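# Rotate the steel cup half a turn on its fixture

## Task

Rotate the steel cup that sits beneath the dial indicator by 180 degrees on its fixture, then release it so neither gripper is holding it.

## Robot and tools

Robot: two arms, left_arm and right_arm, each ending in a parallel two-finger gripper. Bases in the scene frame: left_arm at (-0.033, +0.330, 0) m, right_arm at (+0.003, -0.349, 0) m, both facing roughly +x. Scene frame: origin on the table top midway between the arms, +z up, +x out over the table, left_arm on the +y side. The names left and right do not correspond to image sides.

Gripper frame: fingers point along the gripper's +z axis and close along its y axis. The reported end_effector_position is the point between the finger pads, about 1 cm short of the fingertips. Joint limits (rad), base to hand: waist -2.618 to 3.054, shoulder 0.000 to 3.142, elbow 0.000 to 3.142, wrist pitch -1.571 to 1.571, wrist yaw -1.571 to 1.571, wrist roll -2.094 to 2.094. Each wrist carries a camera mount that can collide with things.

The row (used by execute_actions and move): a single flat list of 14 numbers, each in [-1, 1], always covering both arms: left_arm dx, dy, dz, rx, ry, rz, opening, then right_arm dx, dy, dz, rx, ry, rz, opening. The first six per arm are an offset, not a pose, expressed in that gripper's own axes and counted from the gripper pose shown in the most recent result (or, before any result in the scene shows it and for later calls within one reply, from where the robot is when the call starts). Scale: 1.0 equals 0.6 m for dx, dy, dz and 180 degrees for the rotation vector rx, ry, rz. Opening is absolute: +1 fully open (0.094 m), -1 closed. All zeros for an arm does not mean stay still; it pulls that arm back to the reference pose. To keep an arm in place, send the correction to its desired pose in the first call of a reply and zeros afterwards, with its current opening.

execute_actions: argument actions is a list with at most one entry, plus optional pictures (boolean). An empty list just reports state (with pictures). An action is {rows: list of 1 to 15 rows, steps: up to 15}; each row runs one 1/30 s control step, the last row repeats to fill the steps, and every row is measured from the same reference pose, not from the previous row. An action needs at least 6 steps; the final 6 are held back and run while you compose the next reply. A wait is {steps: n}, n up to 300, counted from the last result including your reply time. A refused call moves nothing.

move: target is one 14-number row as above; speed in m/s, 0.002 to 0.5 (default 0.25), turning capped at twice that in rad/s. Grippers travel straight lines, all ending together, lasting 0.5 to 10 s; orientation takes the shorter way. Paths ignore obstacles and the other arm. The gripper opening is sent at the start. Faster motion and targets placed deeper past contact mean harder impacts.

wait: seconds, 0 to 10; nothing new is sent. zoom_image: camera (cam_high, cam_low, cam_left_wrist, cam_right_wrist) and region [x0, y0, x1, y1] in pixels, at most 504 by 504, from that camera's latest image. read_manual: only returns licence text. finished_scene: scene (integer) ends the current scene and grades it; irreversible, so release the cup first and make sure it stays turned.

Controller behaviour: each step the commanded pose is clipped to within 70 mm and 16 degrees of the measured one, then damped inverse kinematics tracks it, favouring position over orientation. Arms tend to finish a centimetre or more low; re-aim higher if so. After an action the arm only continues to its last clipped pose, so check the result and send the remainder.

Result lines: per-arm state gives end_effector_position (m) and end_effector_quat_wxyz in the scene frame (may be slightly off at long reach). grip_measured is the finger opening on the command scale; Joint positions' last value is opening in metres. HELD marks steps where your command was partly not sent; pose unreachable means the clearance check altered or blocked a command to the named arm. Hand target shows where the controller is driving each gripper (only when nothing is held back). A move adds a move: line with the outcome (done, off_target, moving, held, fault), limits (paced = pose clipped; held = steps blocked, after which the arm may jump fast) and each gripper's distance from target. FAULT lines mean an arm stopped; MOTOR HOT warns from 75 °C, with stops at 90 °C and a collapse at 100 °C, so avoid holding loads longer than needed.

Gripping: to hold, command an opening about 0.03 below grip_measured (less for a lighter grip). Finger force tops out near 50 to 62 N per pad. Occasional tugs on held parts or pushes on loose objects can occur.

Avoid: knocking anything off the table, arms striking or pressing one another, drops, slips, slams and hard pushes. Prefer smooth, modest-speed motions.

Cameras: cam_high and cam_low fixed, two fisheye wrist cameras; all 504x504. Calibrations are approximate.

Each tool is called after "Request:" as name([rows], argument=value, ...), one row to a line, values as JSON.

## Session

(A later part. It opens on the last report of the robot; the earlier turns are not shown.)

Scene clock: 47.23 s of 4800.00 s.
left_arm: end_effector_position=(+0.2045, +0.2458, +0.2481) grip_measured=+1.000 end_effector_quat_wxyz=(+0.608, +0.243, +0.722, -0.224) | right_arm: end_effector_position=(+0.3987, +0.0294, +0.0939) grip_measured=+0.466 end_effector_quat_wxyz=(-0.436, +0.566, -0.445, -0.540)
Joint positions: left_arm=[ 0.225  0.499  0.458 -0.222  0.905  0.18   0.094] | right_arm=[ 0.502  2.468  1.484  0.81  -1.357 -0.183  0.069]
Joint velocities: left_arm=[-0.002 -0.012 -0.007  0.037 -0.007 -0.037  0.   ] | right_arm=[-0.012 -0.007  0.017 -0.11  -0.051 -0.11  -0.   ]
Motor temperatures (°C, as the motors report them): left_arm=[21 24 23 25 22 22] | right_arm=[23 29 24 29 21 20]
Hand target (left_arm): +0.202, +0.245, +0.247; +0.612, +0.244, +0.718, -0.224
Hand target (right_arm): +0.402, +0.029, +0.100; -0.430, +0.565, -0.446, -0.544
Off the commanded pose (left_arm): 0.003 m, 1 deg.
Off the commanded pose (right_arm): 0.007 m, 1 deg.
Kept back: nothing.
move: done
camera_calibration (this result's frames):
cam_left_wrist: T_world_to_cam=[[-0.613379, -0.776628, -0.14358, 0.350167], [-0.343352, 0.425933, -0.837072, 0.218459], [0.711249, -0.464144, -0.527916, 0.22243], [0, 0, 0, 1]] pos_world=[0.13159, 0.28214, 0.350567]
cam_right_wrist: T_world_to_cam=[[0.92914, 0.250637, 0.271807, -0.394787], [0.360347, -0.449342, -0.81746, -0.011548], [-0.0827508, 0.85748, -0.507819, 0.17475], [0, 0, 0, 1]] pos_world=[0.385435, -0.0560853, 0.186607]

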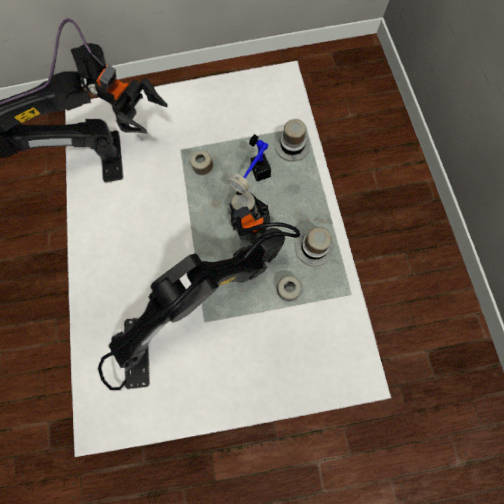

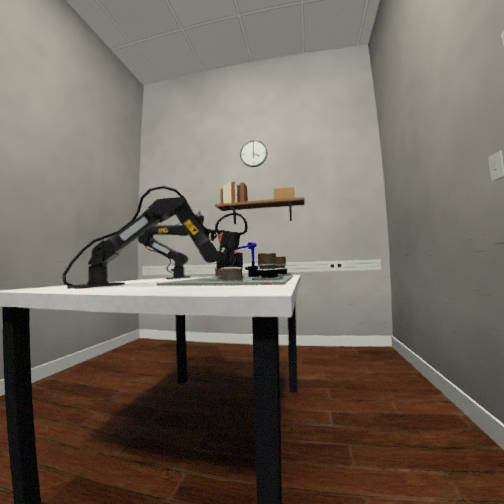

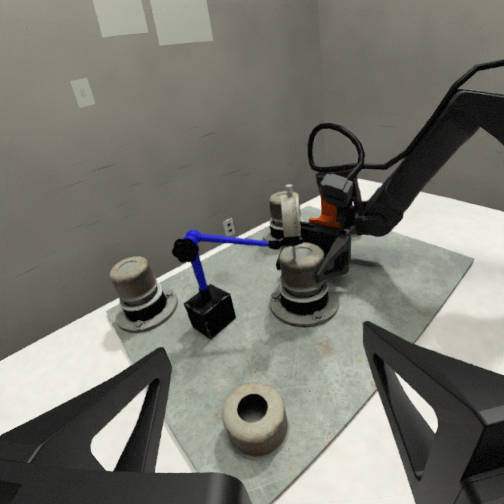

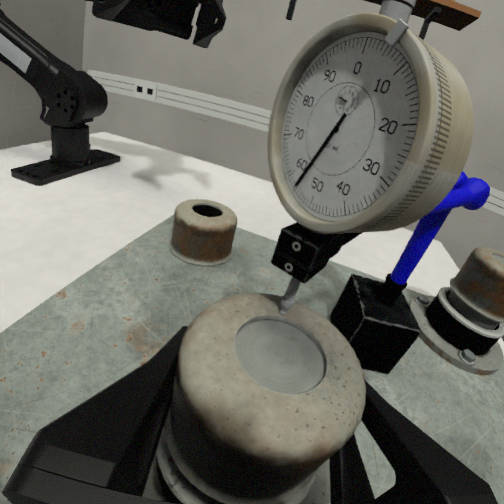

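Request:
execute_actions([
  {"rows": [[0,-0.003,-0.002,0,-0.004,0.004,1,-0.010,0,0,0,0,0,0.6],[0,-0.003,-0.002,0,-0.004,0.004,1,-0.010,0,0,0,0,0,0.8],[0,-0.003,-0.002,0,-0.004,0.004,1,-0.010,0,0,0,0,0,1],[0,-0.003,-0.002,0,-0.004,0.004,1,-0.013,0,-0.006,0,0,0,1],[0,-0.003,-0.002,0,-0.004,0.004,1,-0.017,0,-0.013,0,0,0,1],[0,-0.003,-0.002,0,-0.004,0.004,1,-0.021,0,-0.020,0,0,0,1],[0,-0.003,-0.002,0,-0.004,0.004,1,-0.025,0,-0.026,0,0,0,1],[0,-0.003,-0.002,0,-0.004,0.004,1,-0.027,0,-0.030,0,0,0,1]], "steps": 15},
])

Request:
execute_actions([
  {"steps": 12},
], pictures=true)

Scene clock: 50.07 s of 4800.00 s.
left_arm: end_effector_position=(+0.2046, +0.2458, +0.2485) grip_measured=+1.000 end_effector_quat_wxyz=(+0.609, +0.243, +0.722, -0.224) | right_arm: end_effector_position=(+0.3991, +0.0240, +0.0925) grip_measured=+1.000 end_effector_quat_wxyz=(-0.430, +0.563, -0.450, -0.543)
Joint positions: left_arm=[ 0.225  0.499  0.458 -0.22   0.905  0.179  0.094] | right_arm=[ 0.492  2.461  1.475  0.787 -1.368 -0.19   0.094]
Joint velocities: left_arm=[-0.012 -0.012  0.012 -0.022 -0.066  0.037  0.   ] | right_arm=[-0.115 -0.066 -0.1   -0.154 -0.095 -0.022  0.   ]
Motor temperatures (°C, as the motors report them): left_arm=[21 24 23 25 22 22] | right_arm=[23 29 24 29 21 20]
Steps of this call (steps 1 to 76: nothing new was sent; steps 77 to 85: the first 9 steps of this action). Readings (end_effector_position):
77: left_arm (+0.2045, +0.2458, +0.2482) | right_arm (+0.3988, +0.0293, +0.0938)
78: left_arm (+0.2045, +0.2458, +0.2483) | right_arm (+0.3988, +0.0293, +0.0938)
80: left_arm (+0.2045, +0.2458, +0.2483) | right_arm (+0.3988, +0.0293, +0.0937)
84: left_arm (+0.2046, +0.2458, +0.2485) | right_arm (+0.3989, +0.0259, +0.0926)
85: the state above

Scene clock: 50.47 s of 4800.00 s.
left_arm: end_effector_position=(+0.2046, +0.2458, +0.2485) grip_measured=+1.000 end_effector_quat_wxyz=(+0.609, +0.243, +0.721, -0.224) | right_arm: end_effector_position=(+0.4034, +0.0161, +0.0954) grip_measured=+1.000 end_effector_quat_wxyz=(-0.430, +0.560, -0.455, -0.543)
Joint positions: left_arm=[ 0.225  0.499  0.458 -0.219  0.905  0.179  0.094] | right_arm=[ 0.474  2.449  1.472  0.762 -1.377 -0.199  0.094]
Joint velocities: left_arm=[ 0.002  0.007  0.002 -0.007 -0.022 -0.007  0.   ] | right_arm=[ 0.012 -0.007 -0.002 -0.051 -0.007  0.051  0.   ]
Motor temperatures (°C, as the motors report them): left_arm=[21 24 23 25 22 22] | right_arm=[23 29 24 29 21 20]
Hand target (left_arm): +0.203, +0.245, +0.248; +0.614, +0.246, +0.717, -0.222
Hand target (right_arm): +0.403, +0.013, +0.110; -0.436, +0.566, -0.445, -0.540
Off the commanded pose (left_arm): 0.002 m, 1 deg.
Off the commanded pose (right_arm): 0.016 m, 2 deg.
Kept back: nothing.
Steps of this call (steps 1 to 6: the last 6 steps of your previous action; steps 7 to 12: nothing new was sent). Readings (end_effector_position):
1: left_arm (+0.2046, +0.2458, +0.2485) | right_arm (+0.3999, +0.0220, +0.0926)
2: left_arm (+0.2046, +0.2458, +0.2485) | right_arm (+0.4010, +0.0202, +0.0930)
4: left_arm (+0.2046, +0.2458, +0.2485) | right_arm (+0.4030, +0.0175, +0.0941)
8: left_arm (+0.2046, +0.2458, +0.2485) | right_arm (+0.4037, +0.0162, +0.0958)
12: the state above
camera_calibration (this result's frames):
cam_left_wrist: T_world_to_cam=[[-0.613045, -0.776627, -0.145, 0.350593], [-0.341717, 0.426132, -0.83764, 0.218575], [0.712324, -0.463963, -0.526625, 0.221993], [0, 0, 0, 1]] pos_world=[0.131489, 0.282135, 0.350831]
cam_right_wrist: T_world_to_cam=[[0.937276, 0.245208, 0.247765, -0.397123], [0.337478, -0.460271, -0.821133, -0.00821343], [-0.0873099, 0.853243, -0.514153, 0.189801], [0, 0, 0, 1]] pos_world=[0.391557, -0.0683489, 0.189235]

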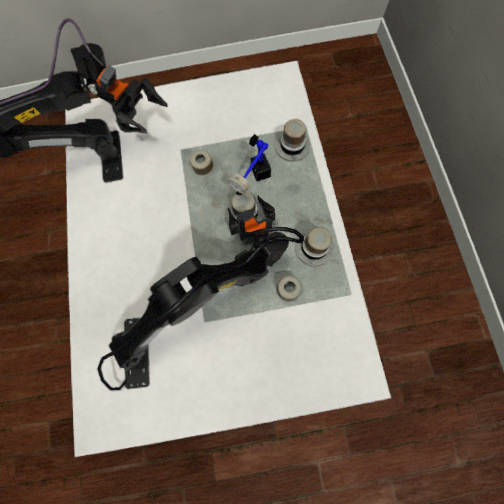

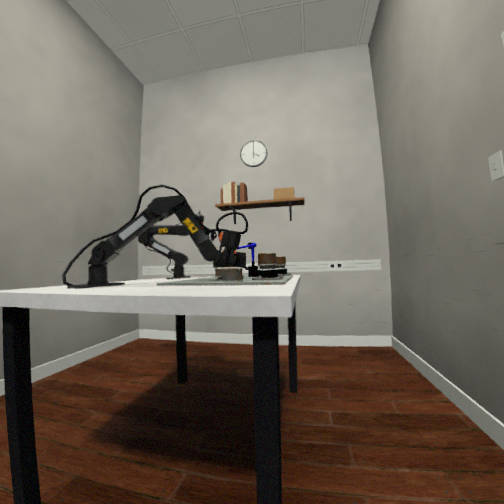

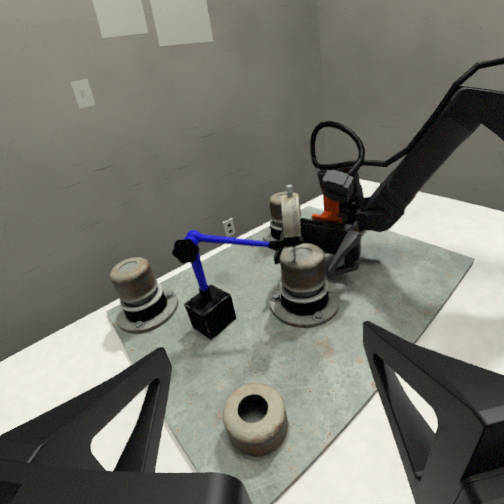

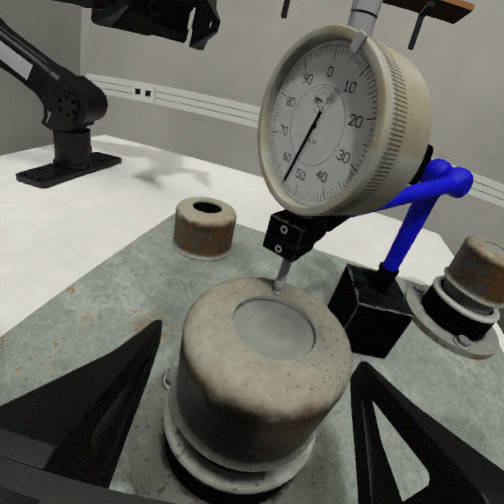

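Request:
move(target=[0, -0.003, -0.002, 0, -0.003, 0.004, 1, -0.01475, -0.0141, 0.0053, 0.5080, -0.0034, 0.0175, 1], speed=0.25)

Scene clock: 55.73 s of 4800.00 s.
left_arm: end_effector_position=(+0.2046, +0.2458, +0.2485) grip_measured=+1.000 end_effector_quat_wxyz=(+0.609, +0.243, +0.721, -0.224) | right_arm: end_effector_position=(+0.4078, +0.0136, +0.0958) grip_measured=+1.000 end_effector_quat_wxyz=(+0.684, -0.080, +0.723, +0.058)
Joint positions: left_arm=[ 0.225  0.499  0.458 -0.219  0.905  0.179  0.094] | right_arm=[1.022 2.268 1.05  1.137 0.759 0.03  0.094]
Joint velocities: left_arm=[ 0.002  0.002 -0.007 -0.022  0.007 -0.007  0.   ] | right_arm=[ 0.007 -0.007  0.007  0.095 -0.037 -0.051  0.   ]
Motor temperatures (°C, as the motors report them): left_arm=[21 24 23 26 22 22] | right_arm=[23 30 24 29 21 20]
Hand target (left_arm): +0.203, +0.245, +0.249; +0.613, +0.246, +0.717, -0.221
Hand target (right_arm): +0.408, +0.019, +0.105; +0.689, -0.067, +0.718, +0.068
Off the commanded pose (left_arm): 0.002 m, 1 deg.
Off the commanded pose (right_arm): 0.012 m, 2 deg.
Kept back: nothing.
move: off_target (right_arm)
camera_calibration (this result's frames):
cam_left_wrist: T_world_to_cam=[[-0.613045, -0.776627, -0.145, 0.350593], [-0.341717, 0.426132, -0.83764, 0.218575], [0.712324, -0.463963, -0.526625, 0.221993], [0, 0, 0, 1]] pos_world=[0.131489, 0.282135, 0.350831]
cam_right_wrist: T_world_to_cam=[[0.227764, -0.93148, 0.283669, -0.0987654], [-0.475399, -0.360622, -0.802463, 0.317777], [0.849776, 0.0479163, -0.524962, -0.177596], [0, 0, 0, 1]] pos_world=[0.324483, 0.0311094, 0.18979]

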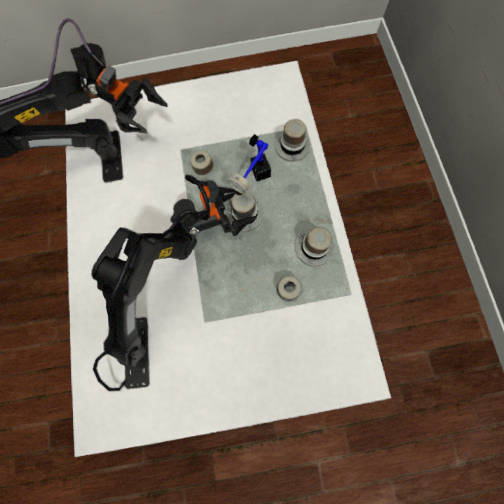

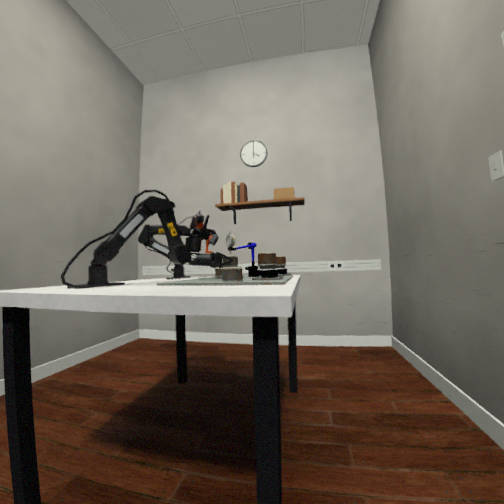

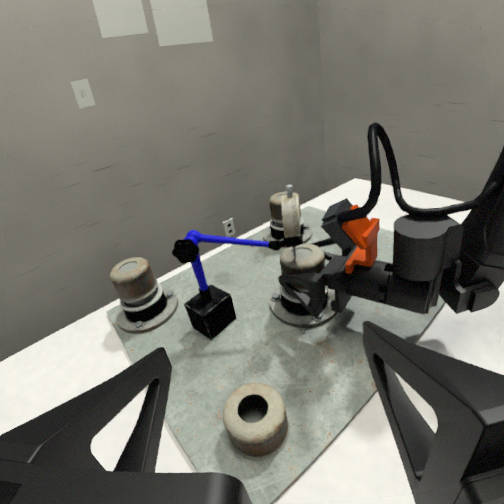

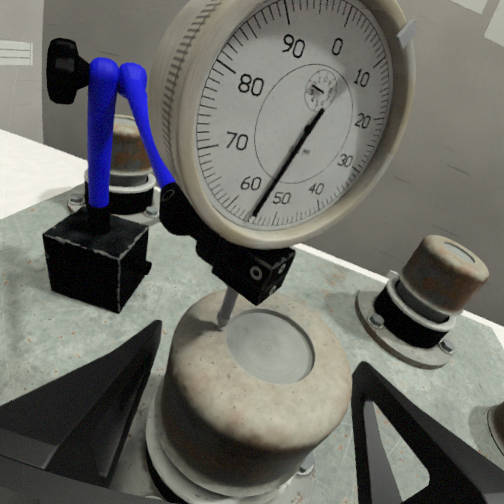

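Request:
zoom_image(camera="cam_right_wrist", region=[135, 270, 375, 470])

Region (135, 270, 375, 470) of cam_right_wrist's 504x504 image, scaled by 2.100, with more detail than that image has.

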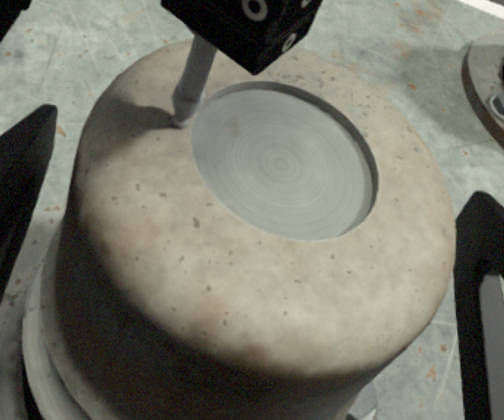

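Request:
execute_actions([
  {"rows": [[0,-0.002,-0.002,0,-0.003,0.003,1,-0.0135,0.012,0.002,0,-0.005,0.012,0.92],[0,-0.002,-0.002,0,-0.003,0.003,1,-0.0135,0.015,0.003,0,-0.005,0.014,0.85],[0,-0.002,-0.002,0,-0.003,0.003,1,-0.0135,0.018,0.003,0,-0.005,0.016,0.80],[0,-0.002,-0.002,0,-0.003,0.003,1,-0.0135,0.018,0.003,0,-0.005,0.016,0.77],[0,-0.002,-0.002,0,-0.003,0.003,1,-0.0135,0.018,0.003,0,-0.005,0.016,0.74],[0,-0.002,-0.002,0,-0.003,0.003,1,-0.0135,0.018,0.003,0,-0.005,0.016,0.70],[0,-0.002,-0.002,0,-0.003,0.003,1,-0.0135,0.018,0.003,0,-0.005,0.016,0.65],[0,-0.002,-0.002,0,-0.003,0.003,1,-0.0135,0.018,0.003,0,-0.005,0.016,0.60],[0,-0.002,-0.002,0,-0.003,0.003,1,-0.0135,0.018,0.003,0,-0.005,0.016,0.56],[0,-0.002,-0.002,0,-0.003,0.003,1,-0.0135,0.018,0.003,0,-0.005,0.016,0.53],[0,-0.002,-0.002,0,-0.003,0.003,1,-0.0135,0.018,0.003,0,-0.005,0.016,0.505],[0,-0.002,-0.002,0,-0.003,0.003,1,-0.0135,0.018,0.003,0,-0.005,0.016,0.485],[0,-0.002,-0.002,0,-0.003,0.003,1,-0.0135,0.018,0.003,0,-0.005,0.016,0.465],[0,-0.002,-0.002,0,-0.003,0.003,1,-0.0135,0.018,0.003,0,-0.005,0.016,0.445]], "steps": 15},
])

Request:
execute_actions([
  {"steps": 12},
], pictures=true)

Scene clock: 58.27 s of 4800.00 s.
left_arm: end_effector_position=(+0.2046, +0.2458, +0.2485) grip_measured=+1.000 end_effector_quat_wxyz=(+0.609, +0.243, +0.721, -0.224) | right_arm: end_effector_position=(+0.4096, +0.0166, +0.0956) grip_measured=+0.581 end_effector_quat_wxyz=(+0.683, -0.073, +0.724, +0.064)
Joint positions: left_arm=[ 0.225  0.499  0.458 -0.219  0.905  0.179  0.094] | right_arm=[1.023 2.276 1.068 1.128 0.762 0.048 0.074]
Joint velocities: left_arm=[-0.007  0.002 -0.007 -0.095 -0.051 -0.022  0.   ] | right_arm=[ 0.042  0.027  0.051 -0.081  0.095  0.037 -0.039]
Motor temperatures (°C, as the motors report them): left_arm=[21 24 23 26 22 22] | right_arm=[23 30 24 29 21 20]
Steps of this call (steps 1 to 67: nothing new was sent; steps 68 to 76: the first 9 steps of this action). Readings (end_effector_position):
68: left_arm (+0.2046, +0.2458, +0.2485) | right_arm (+0.4078, +0.0133, +0.0956)
69: left_arm (+0.2046, +0.2458, +0.2485) | right_arm (+0.4080, +0.0135, +0.0959)
71: left_arm (+0.2046, +0.2458, +0.2485) | right_arm (+0.4091, +0.0147, +0.0961)
75: left_arm (+0.2046, +0.2458, +0.2485) | right_arm (+0.4100, +0.0158, +0.0959)
76: the state above

Scene clock: 58.67 s of 4800.00 s.
left_arm: end_effector_position=(+0.2046, +0.2458, +0.2485) grip_measured=+1.000 end_effector_quat_wxyz=(+0.609, +0.243, +0.721, -0.224) | right_arm: end_effector_position=(+0.4081, +0.0180, +0.0951) grip_measured=+0.469 end_effector_quat_wxyz=(+0.683, -0.073, +0.724, +0.065)
Joint positions: left_arm=[ 0.225  0.499  0.458 -0.219  0.905  0.179  0.094] | right_arm=[1.027 2.277 1.068 1.126 0.764 0.052 0.069]
Joint velocities: left_arm=[-0.002 -0.012 -0.012 -0.037  0.022 -0.051  0.   ] | right_arm=[-0.017  0.007  0.007 -0.037 -0.022 -0.007 -0.   ]
Motor temperatures (°C, as the motors report them): left_arm=[21 24 23 26 22 22] | right_arm=[23 30 24 29 21 20]
Hand target (left_arm): +0.203, +0.246, +0.249; +0.613, +0.245, +0.717, -0.222
Hand target (right_arm): +0.407, +0.025, +0.104; +0.688, -0.062, +0.719, +0.076
Off the commanded pose (left_arm): 0.002 m, 1 deg.
Off the commanded pose (right_arm): 0.011 m, 2 deg.
Kept back: nothing.
Steps of this call (steps 1 to 6: the last 6 steps of your previous action; steps 7 to 12: nothing new was sent). Readings (end_effector_position):
1: left_arm (+0.2046, +0.2458, +0.2485) | right_arm (+0.4089, +0.0174, +0.0953)
2: left_arm (+0.2046, +0.2458, +0.2485) | right_arm (+0.4084, +0.0180, +0.0952)
4: left_arm (+0.2046, +0.2458, +0.2485) | right_arm (+0.4081, +0.0180, +0.0951)
8: left_arm (+0.2046, +0.2458, +0.2485) | right_arm (+0.4081, +0.0180, +0.0951)
12: the state above
camera_calibration (this result's frames):
cam_left_wrist: T_world_to_cam=[[-0.613045, -0.776627, -0.145, 0.350593], [-0.341717, 0.426132, -0.83764, 0.218575], [0.712324, -0.463963, -0.526625, 0.221993], [0, 0, 0, 1]] pos_world=[0.131489, 0.282135, 0.350831]
cam_right_wrist: T_world_to_cam=[[0.228655, -0.937255, 0.263192, -0.0928491], [-0.479808, -0.343736, -0.807236, 0.320913], [0.847054, 0.0582969, -0.528299, -0.177242], [0, 0, 0, 1]] pos_world=[0.325341, 0.0336186, 0.189852]

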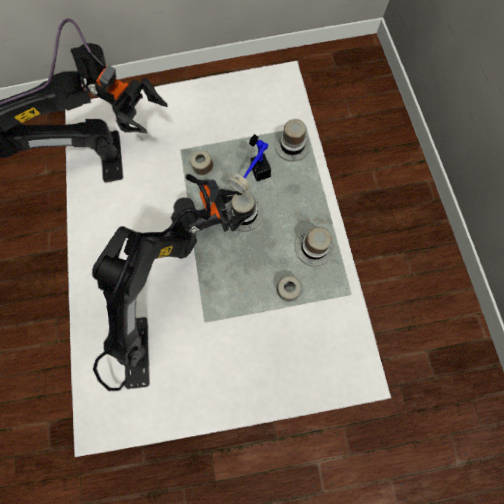

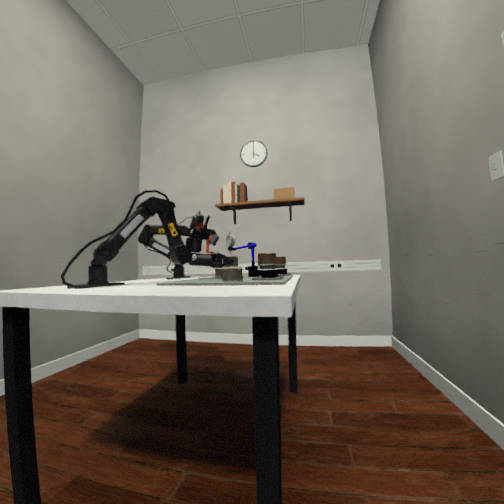

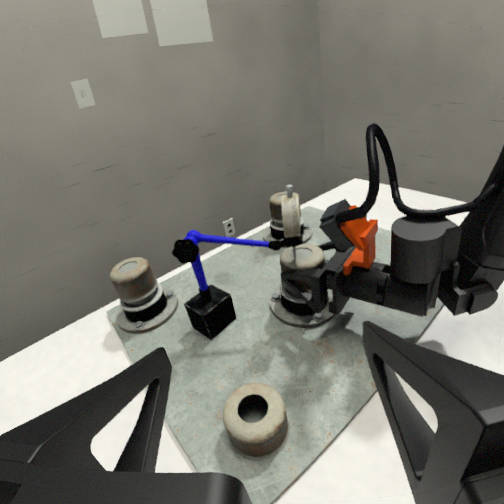

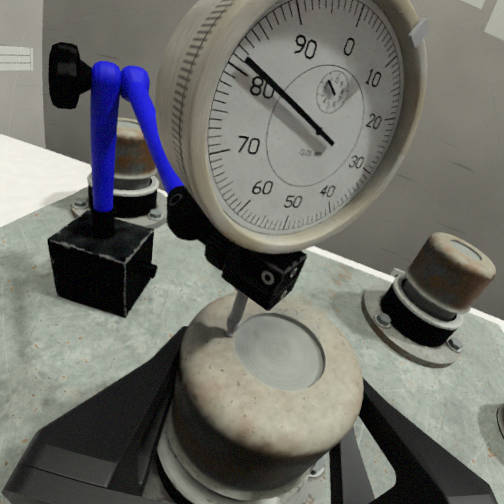

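Request:
zoom_image(camera="cam_right_wrist", region=[150, 280, 390, 480])

Region (150, 280, 390, 480) of cam_right_wrist's 504x504 image, scaled by 2.100, with more detail than that image has.

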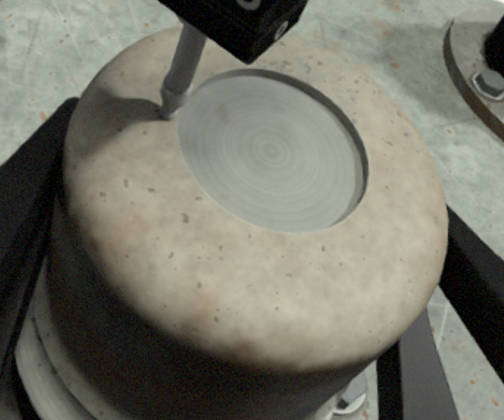

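Request:
move(target=[0, -0.002, -0.002, 0, -0.003, 0.003, 1, -0.01775, 0.01855, -0.0094, -0.4948, -0.0095, -0.0345, 0.44], speed=0.22)

Scene clock: 65.93 s of 4800.00 s.
left_arm: end_effector_position=(+0.2046, +0.2458, +0.2485) grip_measured=+1.000 end_effector_quat_wxyz=(+0.609, +0.243, +0.721, -0.224) | right_arm: end_effector_position=(+0.3999, +0.0273, +0.0944) grip_measured=+0.469 end_effector_quat_wxyz=(-0.445, +0.562, -0.463, -0.522)
Joint positions: left_arm=[ 0.225  0.499  0.458 -0.219  0.905  0.179  0.094] | right_arm=[ 0.502  2.424  1.439  0.754 -1.304 -0.239  0.069]
Joint velocities: left_arm=[-0.007  0.007  0.007 -0.007 -0.037  0.037  0.   ] | right_arm=[-0.007  0.007 -0.002 -0.139  0.007 -0.139  0.   ]
Motor temperatures (°C, as the motors report them): left_arm=[21 23 23 26 22 22] | right_arm=[23 30 24 30 21 20]
Hand target (left_arm): +0.203, +0.246, +0.249; +0.613, +0.245, +0.717, -0.222
Hand target (right_arm): +0.403, +0.030, +0.105; -0.447, +0.566, -0.457, -0.521
Off the commanded pose (left_arm): 0.002 m, 1 deg.
Off the commanded pose (right_arm): 0.012 m, 1 deg.
Kept back: nothing.
After step 90, 0.27 s passed at rest.
move: off_target (right_arm)
camera_calibration (this result's frames):
cam_left_wrist: T_world_to_cam=[[-0.613045, -0.776627, -0.145, 0.350593], [-0.341717, 0.426132, -0.83764, 0.218575], [0.712324, -0.463963, -0.526625, 0.221993], [0, 0, 0, 1]] pos_world=[0.131489, 0.282135, 0.350831]
cam_right_wrist: T_world_to_cam=[[0.938149, 0.210749, 0.274701, -0.398247], [0.344323, -0.484732, -0.804038, -0.00641309], [-0.0362934, 0.848894, -0.527316, 0.160431], [0, 0, 0, 1]] pos_world=[0.381646, -0.0553676, 0.188841]

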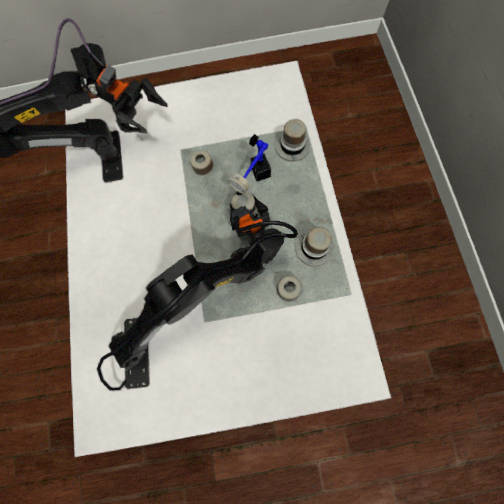

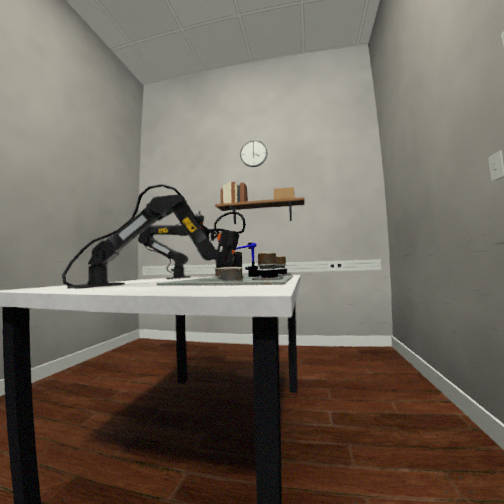

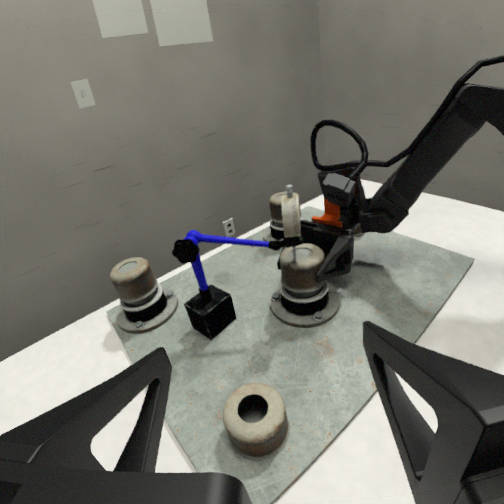

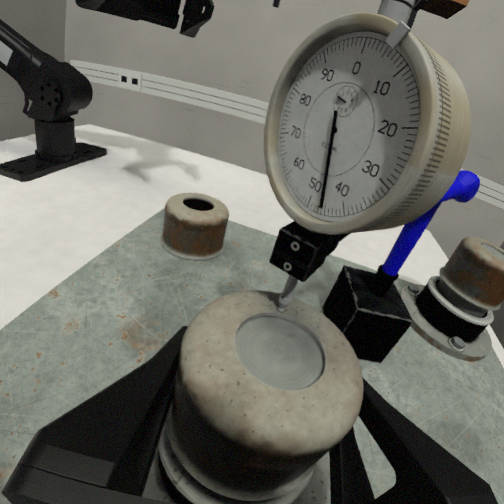

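Request:
zoom_image(camera="cam_right_wrist", region=[150, 280, 390, 480])

Region (150, 280, 390, 480) of cam_right_wrist's 504x504 image, scaled by 2.100, with more detail than that image has.

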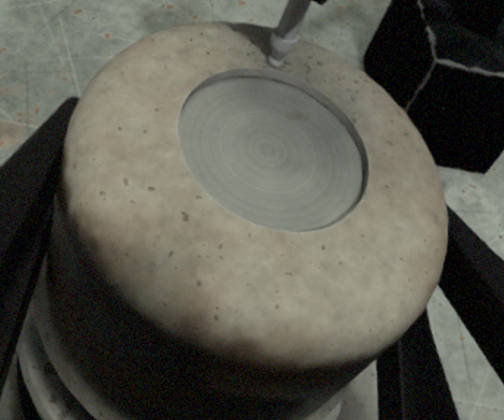

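Request:
zoom_image(camera="cam_right_wrist", region=[270, 30, 430, 230])

Region (270, 30, 430, 230) of cam_right_wrist's 504x504 image, scaled by 2.520, with more detail than that image has; it fills the left 403 columns of this view, and the rest is white.

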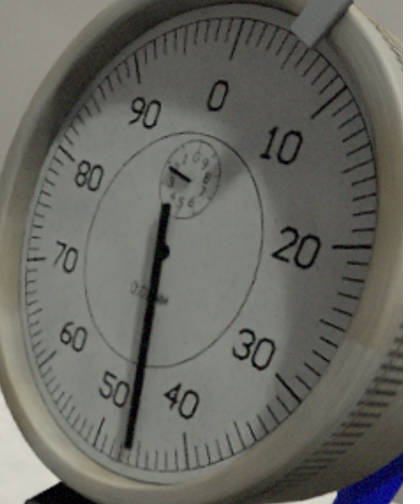

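Request:
execute_actions([
  {"rows": [[0,-0.002,-0.002,0,-0.003,0.003,1,-0.018,0,0,0,0,0,0.6],[0,-0.002,-0.002,0,-0.003,0.003,1,-0.018,0,0,0,0,0,0.8],[0,-0.002,-0.002,0,-0.003,0.003,1,-0.018,0,0,0,0,0,1],[0,-0.002,-0.002,0,-0.003,0.003,1,-0.020,0,-0.006,0,0,0,1],[0,-0.002,-0.002,0,-0.003,0.003,1,-0.022,0,-0.014,0,0,0,1],[0,-0.002,-0.002,0,-0.003,0.003,1,-0.024,0,-0.024,0,0,0,1],[0,-0.002,-0.002,0,-0.003,0.003,1,-0.026,0,-0.035,0,0,0,1],[0,-0.002,-0.002,0,-0.003,0.003,1,-0.028,0,-0.046,0,0,0,1],[0,-0.002,-0.002,0,-0.003,0.003,1,-0.029,0,-0.056,0,0,0,1],[0,-0.002,-0.002,0,-0.003,0.003,1,-0.030,0,-0.064,0,0,0,1],[0,-0.002,-0.002,0,-0.003,0.003,1,-0.030,0,-0.070,0,0,0,1]], "steps": 15},
])

Request:
execute_actions([
  {"steps": 15},
], pictures=true)

Scene clock: 68.20 s of 4800.00 s.
left_arm: end_effector_position=(+0.2046, +0.2458, +0.2485) grip_measured=+1.000 end_effector_quat_wxyz=(+0.609, +0.243, +0.721, -0.224) | right_arm: end_effector_position=(+0.4000, +0.0178, +0.0937) grip_measured=+1.000 end_effector_quat_wxyz=(-0.437, +0.558, -0.470, -0.526)
Joint positions: left_arm=[ 0.225  0.499  0.458 -0.219  0.905  0.179  0.094] | right_arm=[ 0.484  2.409  1.423  0.716 -1.322 -0.256  0.094]
Joint velocities: left_arm=[-0.012 -0.022  0.007 -0.066  0.007  0.037  0.   ] | right_arm=[-0.266 -0.164 -0.168 -0.33  -0.227 -0.183  0.   ]
Motor temperatures (°C, as the motors report them): left_arm=[21 23 23 26 22 22] | right_arm=[23 31 24 29 21 20]
Steps of this call (steps 1 to 59: nothing new was sent; steps 60 to 68: the first 9 steps of this action). Readings (end_effector_position):
60: left_arm (+0.2046, +0.2458, +0.2485) | right_arm (+0.3999, +0.0272, +0.0942)
61: left_arm (+0.2046, +0.2458, +0.2485) | right_arm (+0.4000, +0.0272, +0.0942)
63: left_arm (+0.2046, +0.2458, +0.2485) | right_arm (+0.3999, +0.0271, +0.0939)
67: left_arm (+0.2046, +0.2458, +0.2485) | right_arm (+0.3994, +0.0218, +0.0934)
68: the state above

Scene clock: 68.70 s of 4800.00 s.
left_arm: end_effector_position=(+0.2046, +0.2458, +0.2485) grip_measured=+1.000 end_effector_quat_wxyz=(+0.609, +0.243, +0.721, -0.224) | right_arm: end_effector_position=(+0.4132, -0.0135, +0.1014) grip_measured=+1.000 end_effector_quat_wxyz=(-0.444, +0.553, -0.475, -0.520)
Joint positions: left_arm=[ 0.225  0.499  0.458 -0.219  0.905  0.179  0.094] | right_arm=[ 0.413  2.373  1.411  0.636 -1.368 -0.316  0.094]
Joint velocities: left_arm=[ 0.007 -0.007 -0.012  0.11  -0.007 -0.007  0.   ] | right_arm=[ 0.002  0.007  0.007 -0.051 -0.037 -0.066  0.   ]
Motor temperatures (°C, as the motors report them): left_arm=[21 23 23 26 22 22] | right_arm=[23 31 24 29 21 20]
Hand target (left_arm): +0.203, +0.246, +0.249; +0.613, +0.245, +0.717, -0.222
Hand target (right_arm): +0.408, -0.013, +0.114; -0.446, +0.561, -0.463, -0.522
Off the commanded pose (left_arm): 0.002 m, 1 deg.
Off the commanded pose (right_arm): 0.015 m, 2 deg.
Kept back: nothing.
Steps of this call (steps 1 to 6: the last 6 steps of your previous action; steps 7 to 15: nothing new was sent). Readings (end_effector_position):
1: left_arm (+0.2046, +0.2458, +0.2485) | right_arm (+0.4012, +0.0132, +0.0945)
2: left_arm (+0.2046, +0.2458, +0.2485) | right_arm (+0.4034, +0.0077, +0.0956)
4: left_arm (+0.2046, +0.2458, +0.2485) | right_arm (+0.4091, -0.0027, +0.0987)
8: left_arm (+0.2046, +0.2458, +0.2485) | right_arm (+0.4150, -0.0132, +0.1024)
15: the state above
camera_calibration (this result's frames):
cam_left_wrist: T_world_to_cam=[[-0.613045, -0.776627, -0.145, 0.350593], [-0.341717, 0.426132, -0.83764, 0.218575], [0.712324, -0.463963, -0.526625, 0.221993], [0, 0, 0, 1]] pos_world=[0.131489, 0.282135, 0.350831]
cam_right_wrist: T_world_to_cam=[[0.947812, 0.190932, 0.255339, -0.406379], [0.317708, -0.498457, -0.806599, -0.0140695], [-0.0267298, 0.845627, -0.533104, 0.19584], [0, 0, 0, 1]] pos_world=[0.394875, -0.0950297, 0.196819]

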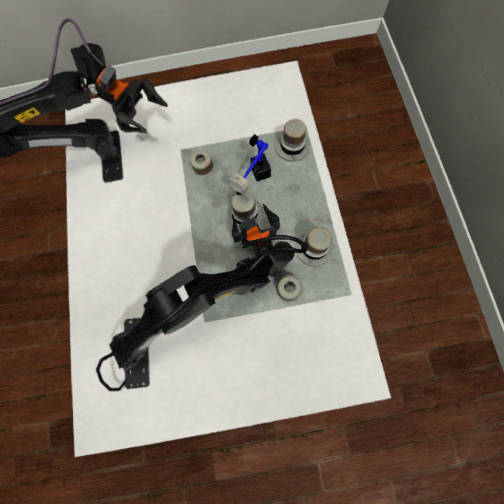

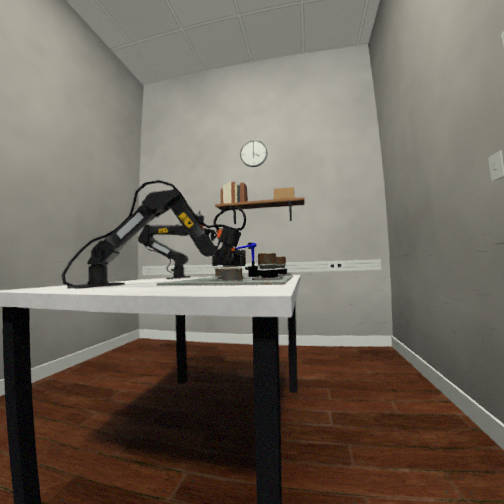

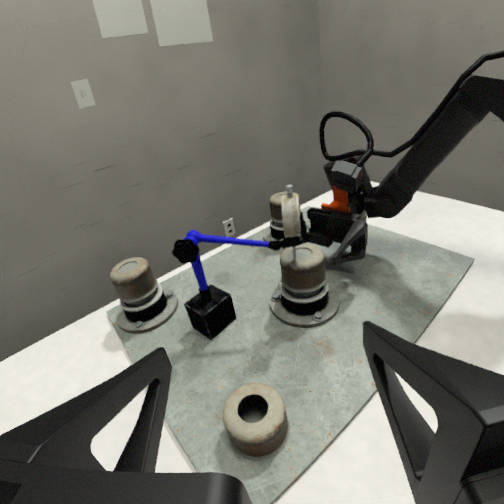

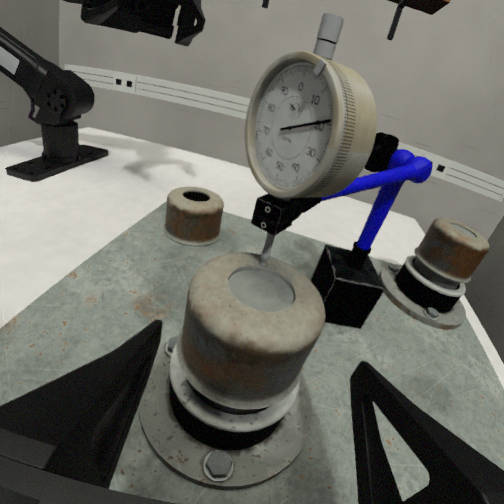

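Request:
zoom_image(camera="cam_right_wrist", region=[160, 230, 350, 390])

Region (160, 230, 350, 390) of cam_right_wrist's 504x504 image, scaled by 2.653, with more detail than that image has; it fills the top 424 rows of this view, and the rest is white.

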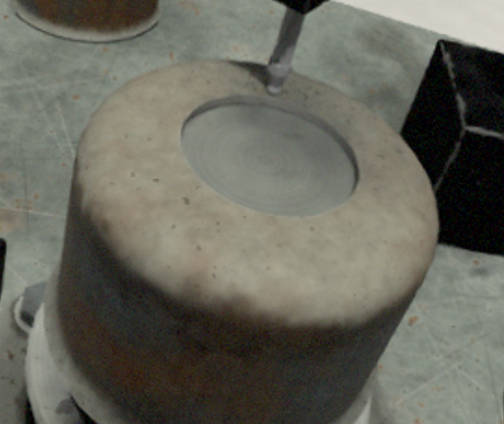

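Request:
execute_actions(actions=[])

Scene clock: 69.70 s of 4800.00 s.
left_arm: end_effector_position=(+0.2046, +0.2458, +0.2485) grip_measured=+1.000 end_effector_quat_wxyz=(+0.609, +0.243, +0.721, -0.224) | right_arm: end_effector_position=(+0.4128, -0.0136, +0.1010) grip_measured=+1.000 end_effector_quat_wxyz=(-0.443, +0.554, -0.475, -0.521)
Joint positions: left_arm=[ 0.225  0.499  0.458 -0.219  0.905  0.179  0.094] | right_arm=[ 0.413  2.373  1.411  0.632 -1.37  -0.32   0.094]
Joint velocities: left_arm=[ 0.002  0.027 -0.012  0.051  0.022  0.022  0.   ] | right_arm=[-0.002  0.007  0.002  0.007  0.007  0.007  0.   ]
Motor temperatures (°C, as the motors report them): left_arm=[21 23 23 26 22 22] | right_arm=[23 31 24 29 21 20]
Hand target (left_arm): +0.203, +0.246, +0.249; +0.613, +0.245, +0.717, -0.222
Hand target (right_arm): +0.408, -0.013, +0.114; -0.446, +0.561, -0.463, -0.522
Off the commanded pose (left_arm): 0.002 m, 1 deg.
Off the commanded pose (right_arm): 0.015 m, 2 deg.
Kept back: nothing.
Steps of this call (steps 1 to 30: nothing new was sent). Readings (end_effector_position):
1: left_arm (+0.2046, +0.2458, +0.2485) | right_arm (+0.4131, -0.0136, +0.1013)
2: left_arm (+0.2046, +0.2458, +0.2485) | right_arm (+0.4131, -0.0136, +0.1012)
4: left_arm (+0.2046, +0.2458, +0.2485) | right_arm (+0.4129, -0.0136, +0.1012)
8: left_arm (+0.2046, +0.2458, +0.2485) | right_arm (+0.4128, -0.0136, +0.1011)
30: the state above
camera_calibration (this result's frames):
cam_left_wrist: T_world_to_cam=[[-0.613045, -0.776627, -0.145, 0.350593], [-0.341717, 0.426132, -0.83764, 0.218575], [0.712324, -0.463963, -0.526625, 0.221993], [0, 0, 0, 1]] pos_world=[0.131489, 0.282135, 0.350831]
cam_right_wrist: T_world_to_cam=[[0.947869, 0.192646, 0.253832, -0.405732], [0.317346, -0.498438, -0.806753, -0.0141211], [-0.0288984, 0.84525, -0.53359, 0.196643], [0, 0, 0, 1]] pos_world=[0.394745, -0.0950882, 0.196522]

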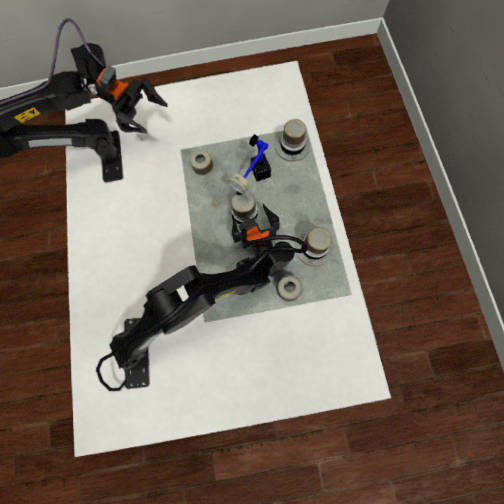

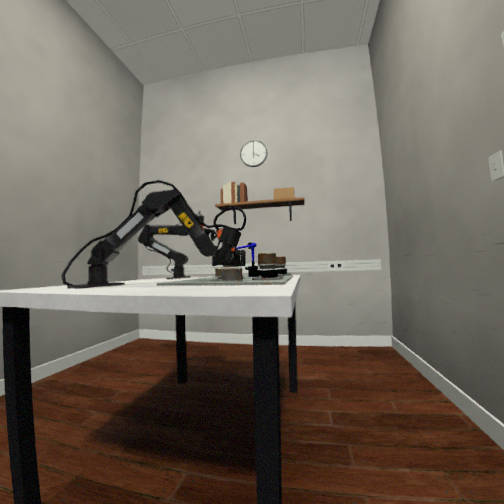

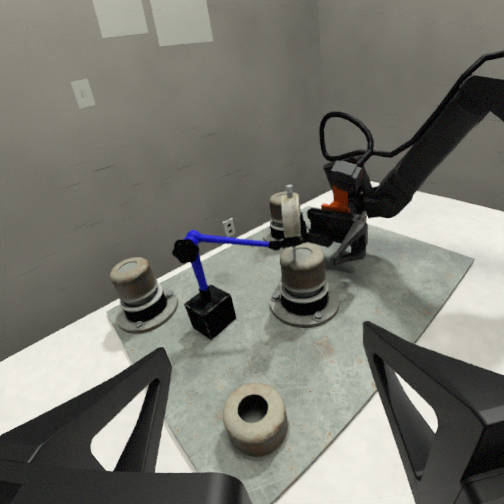

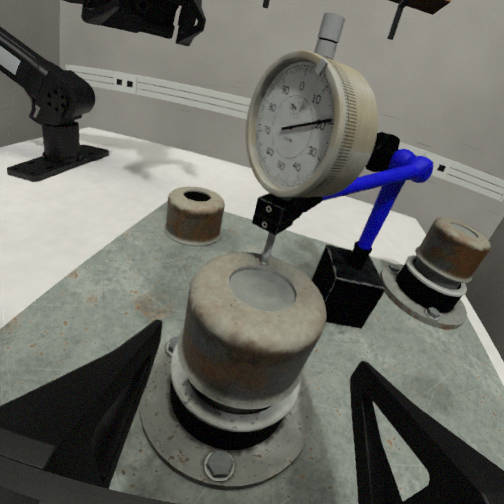

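Request:
finished_scene(scene=1)

The scene is finished: the task was done.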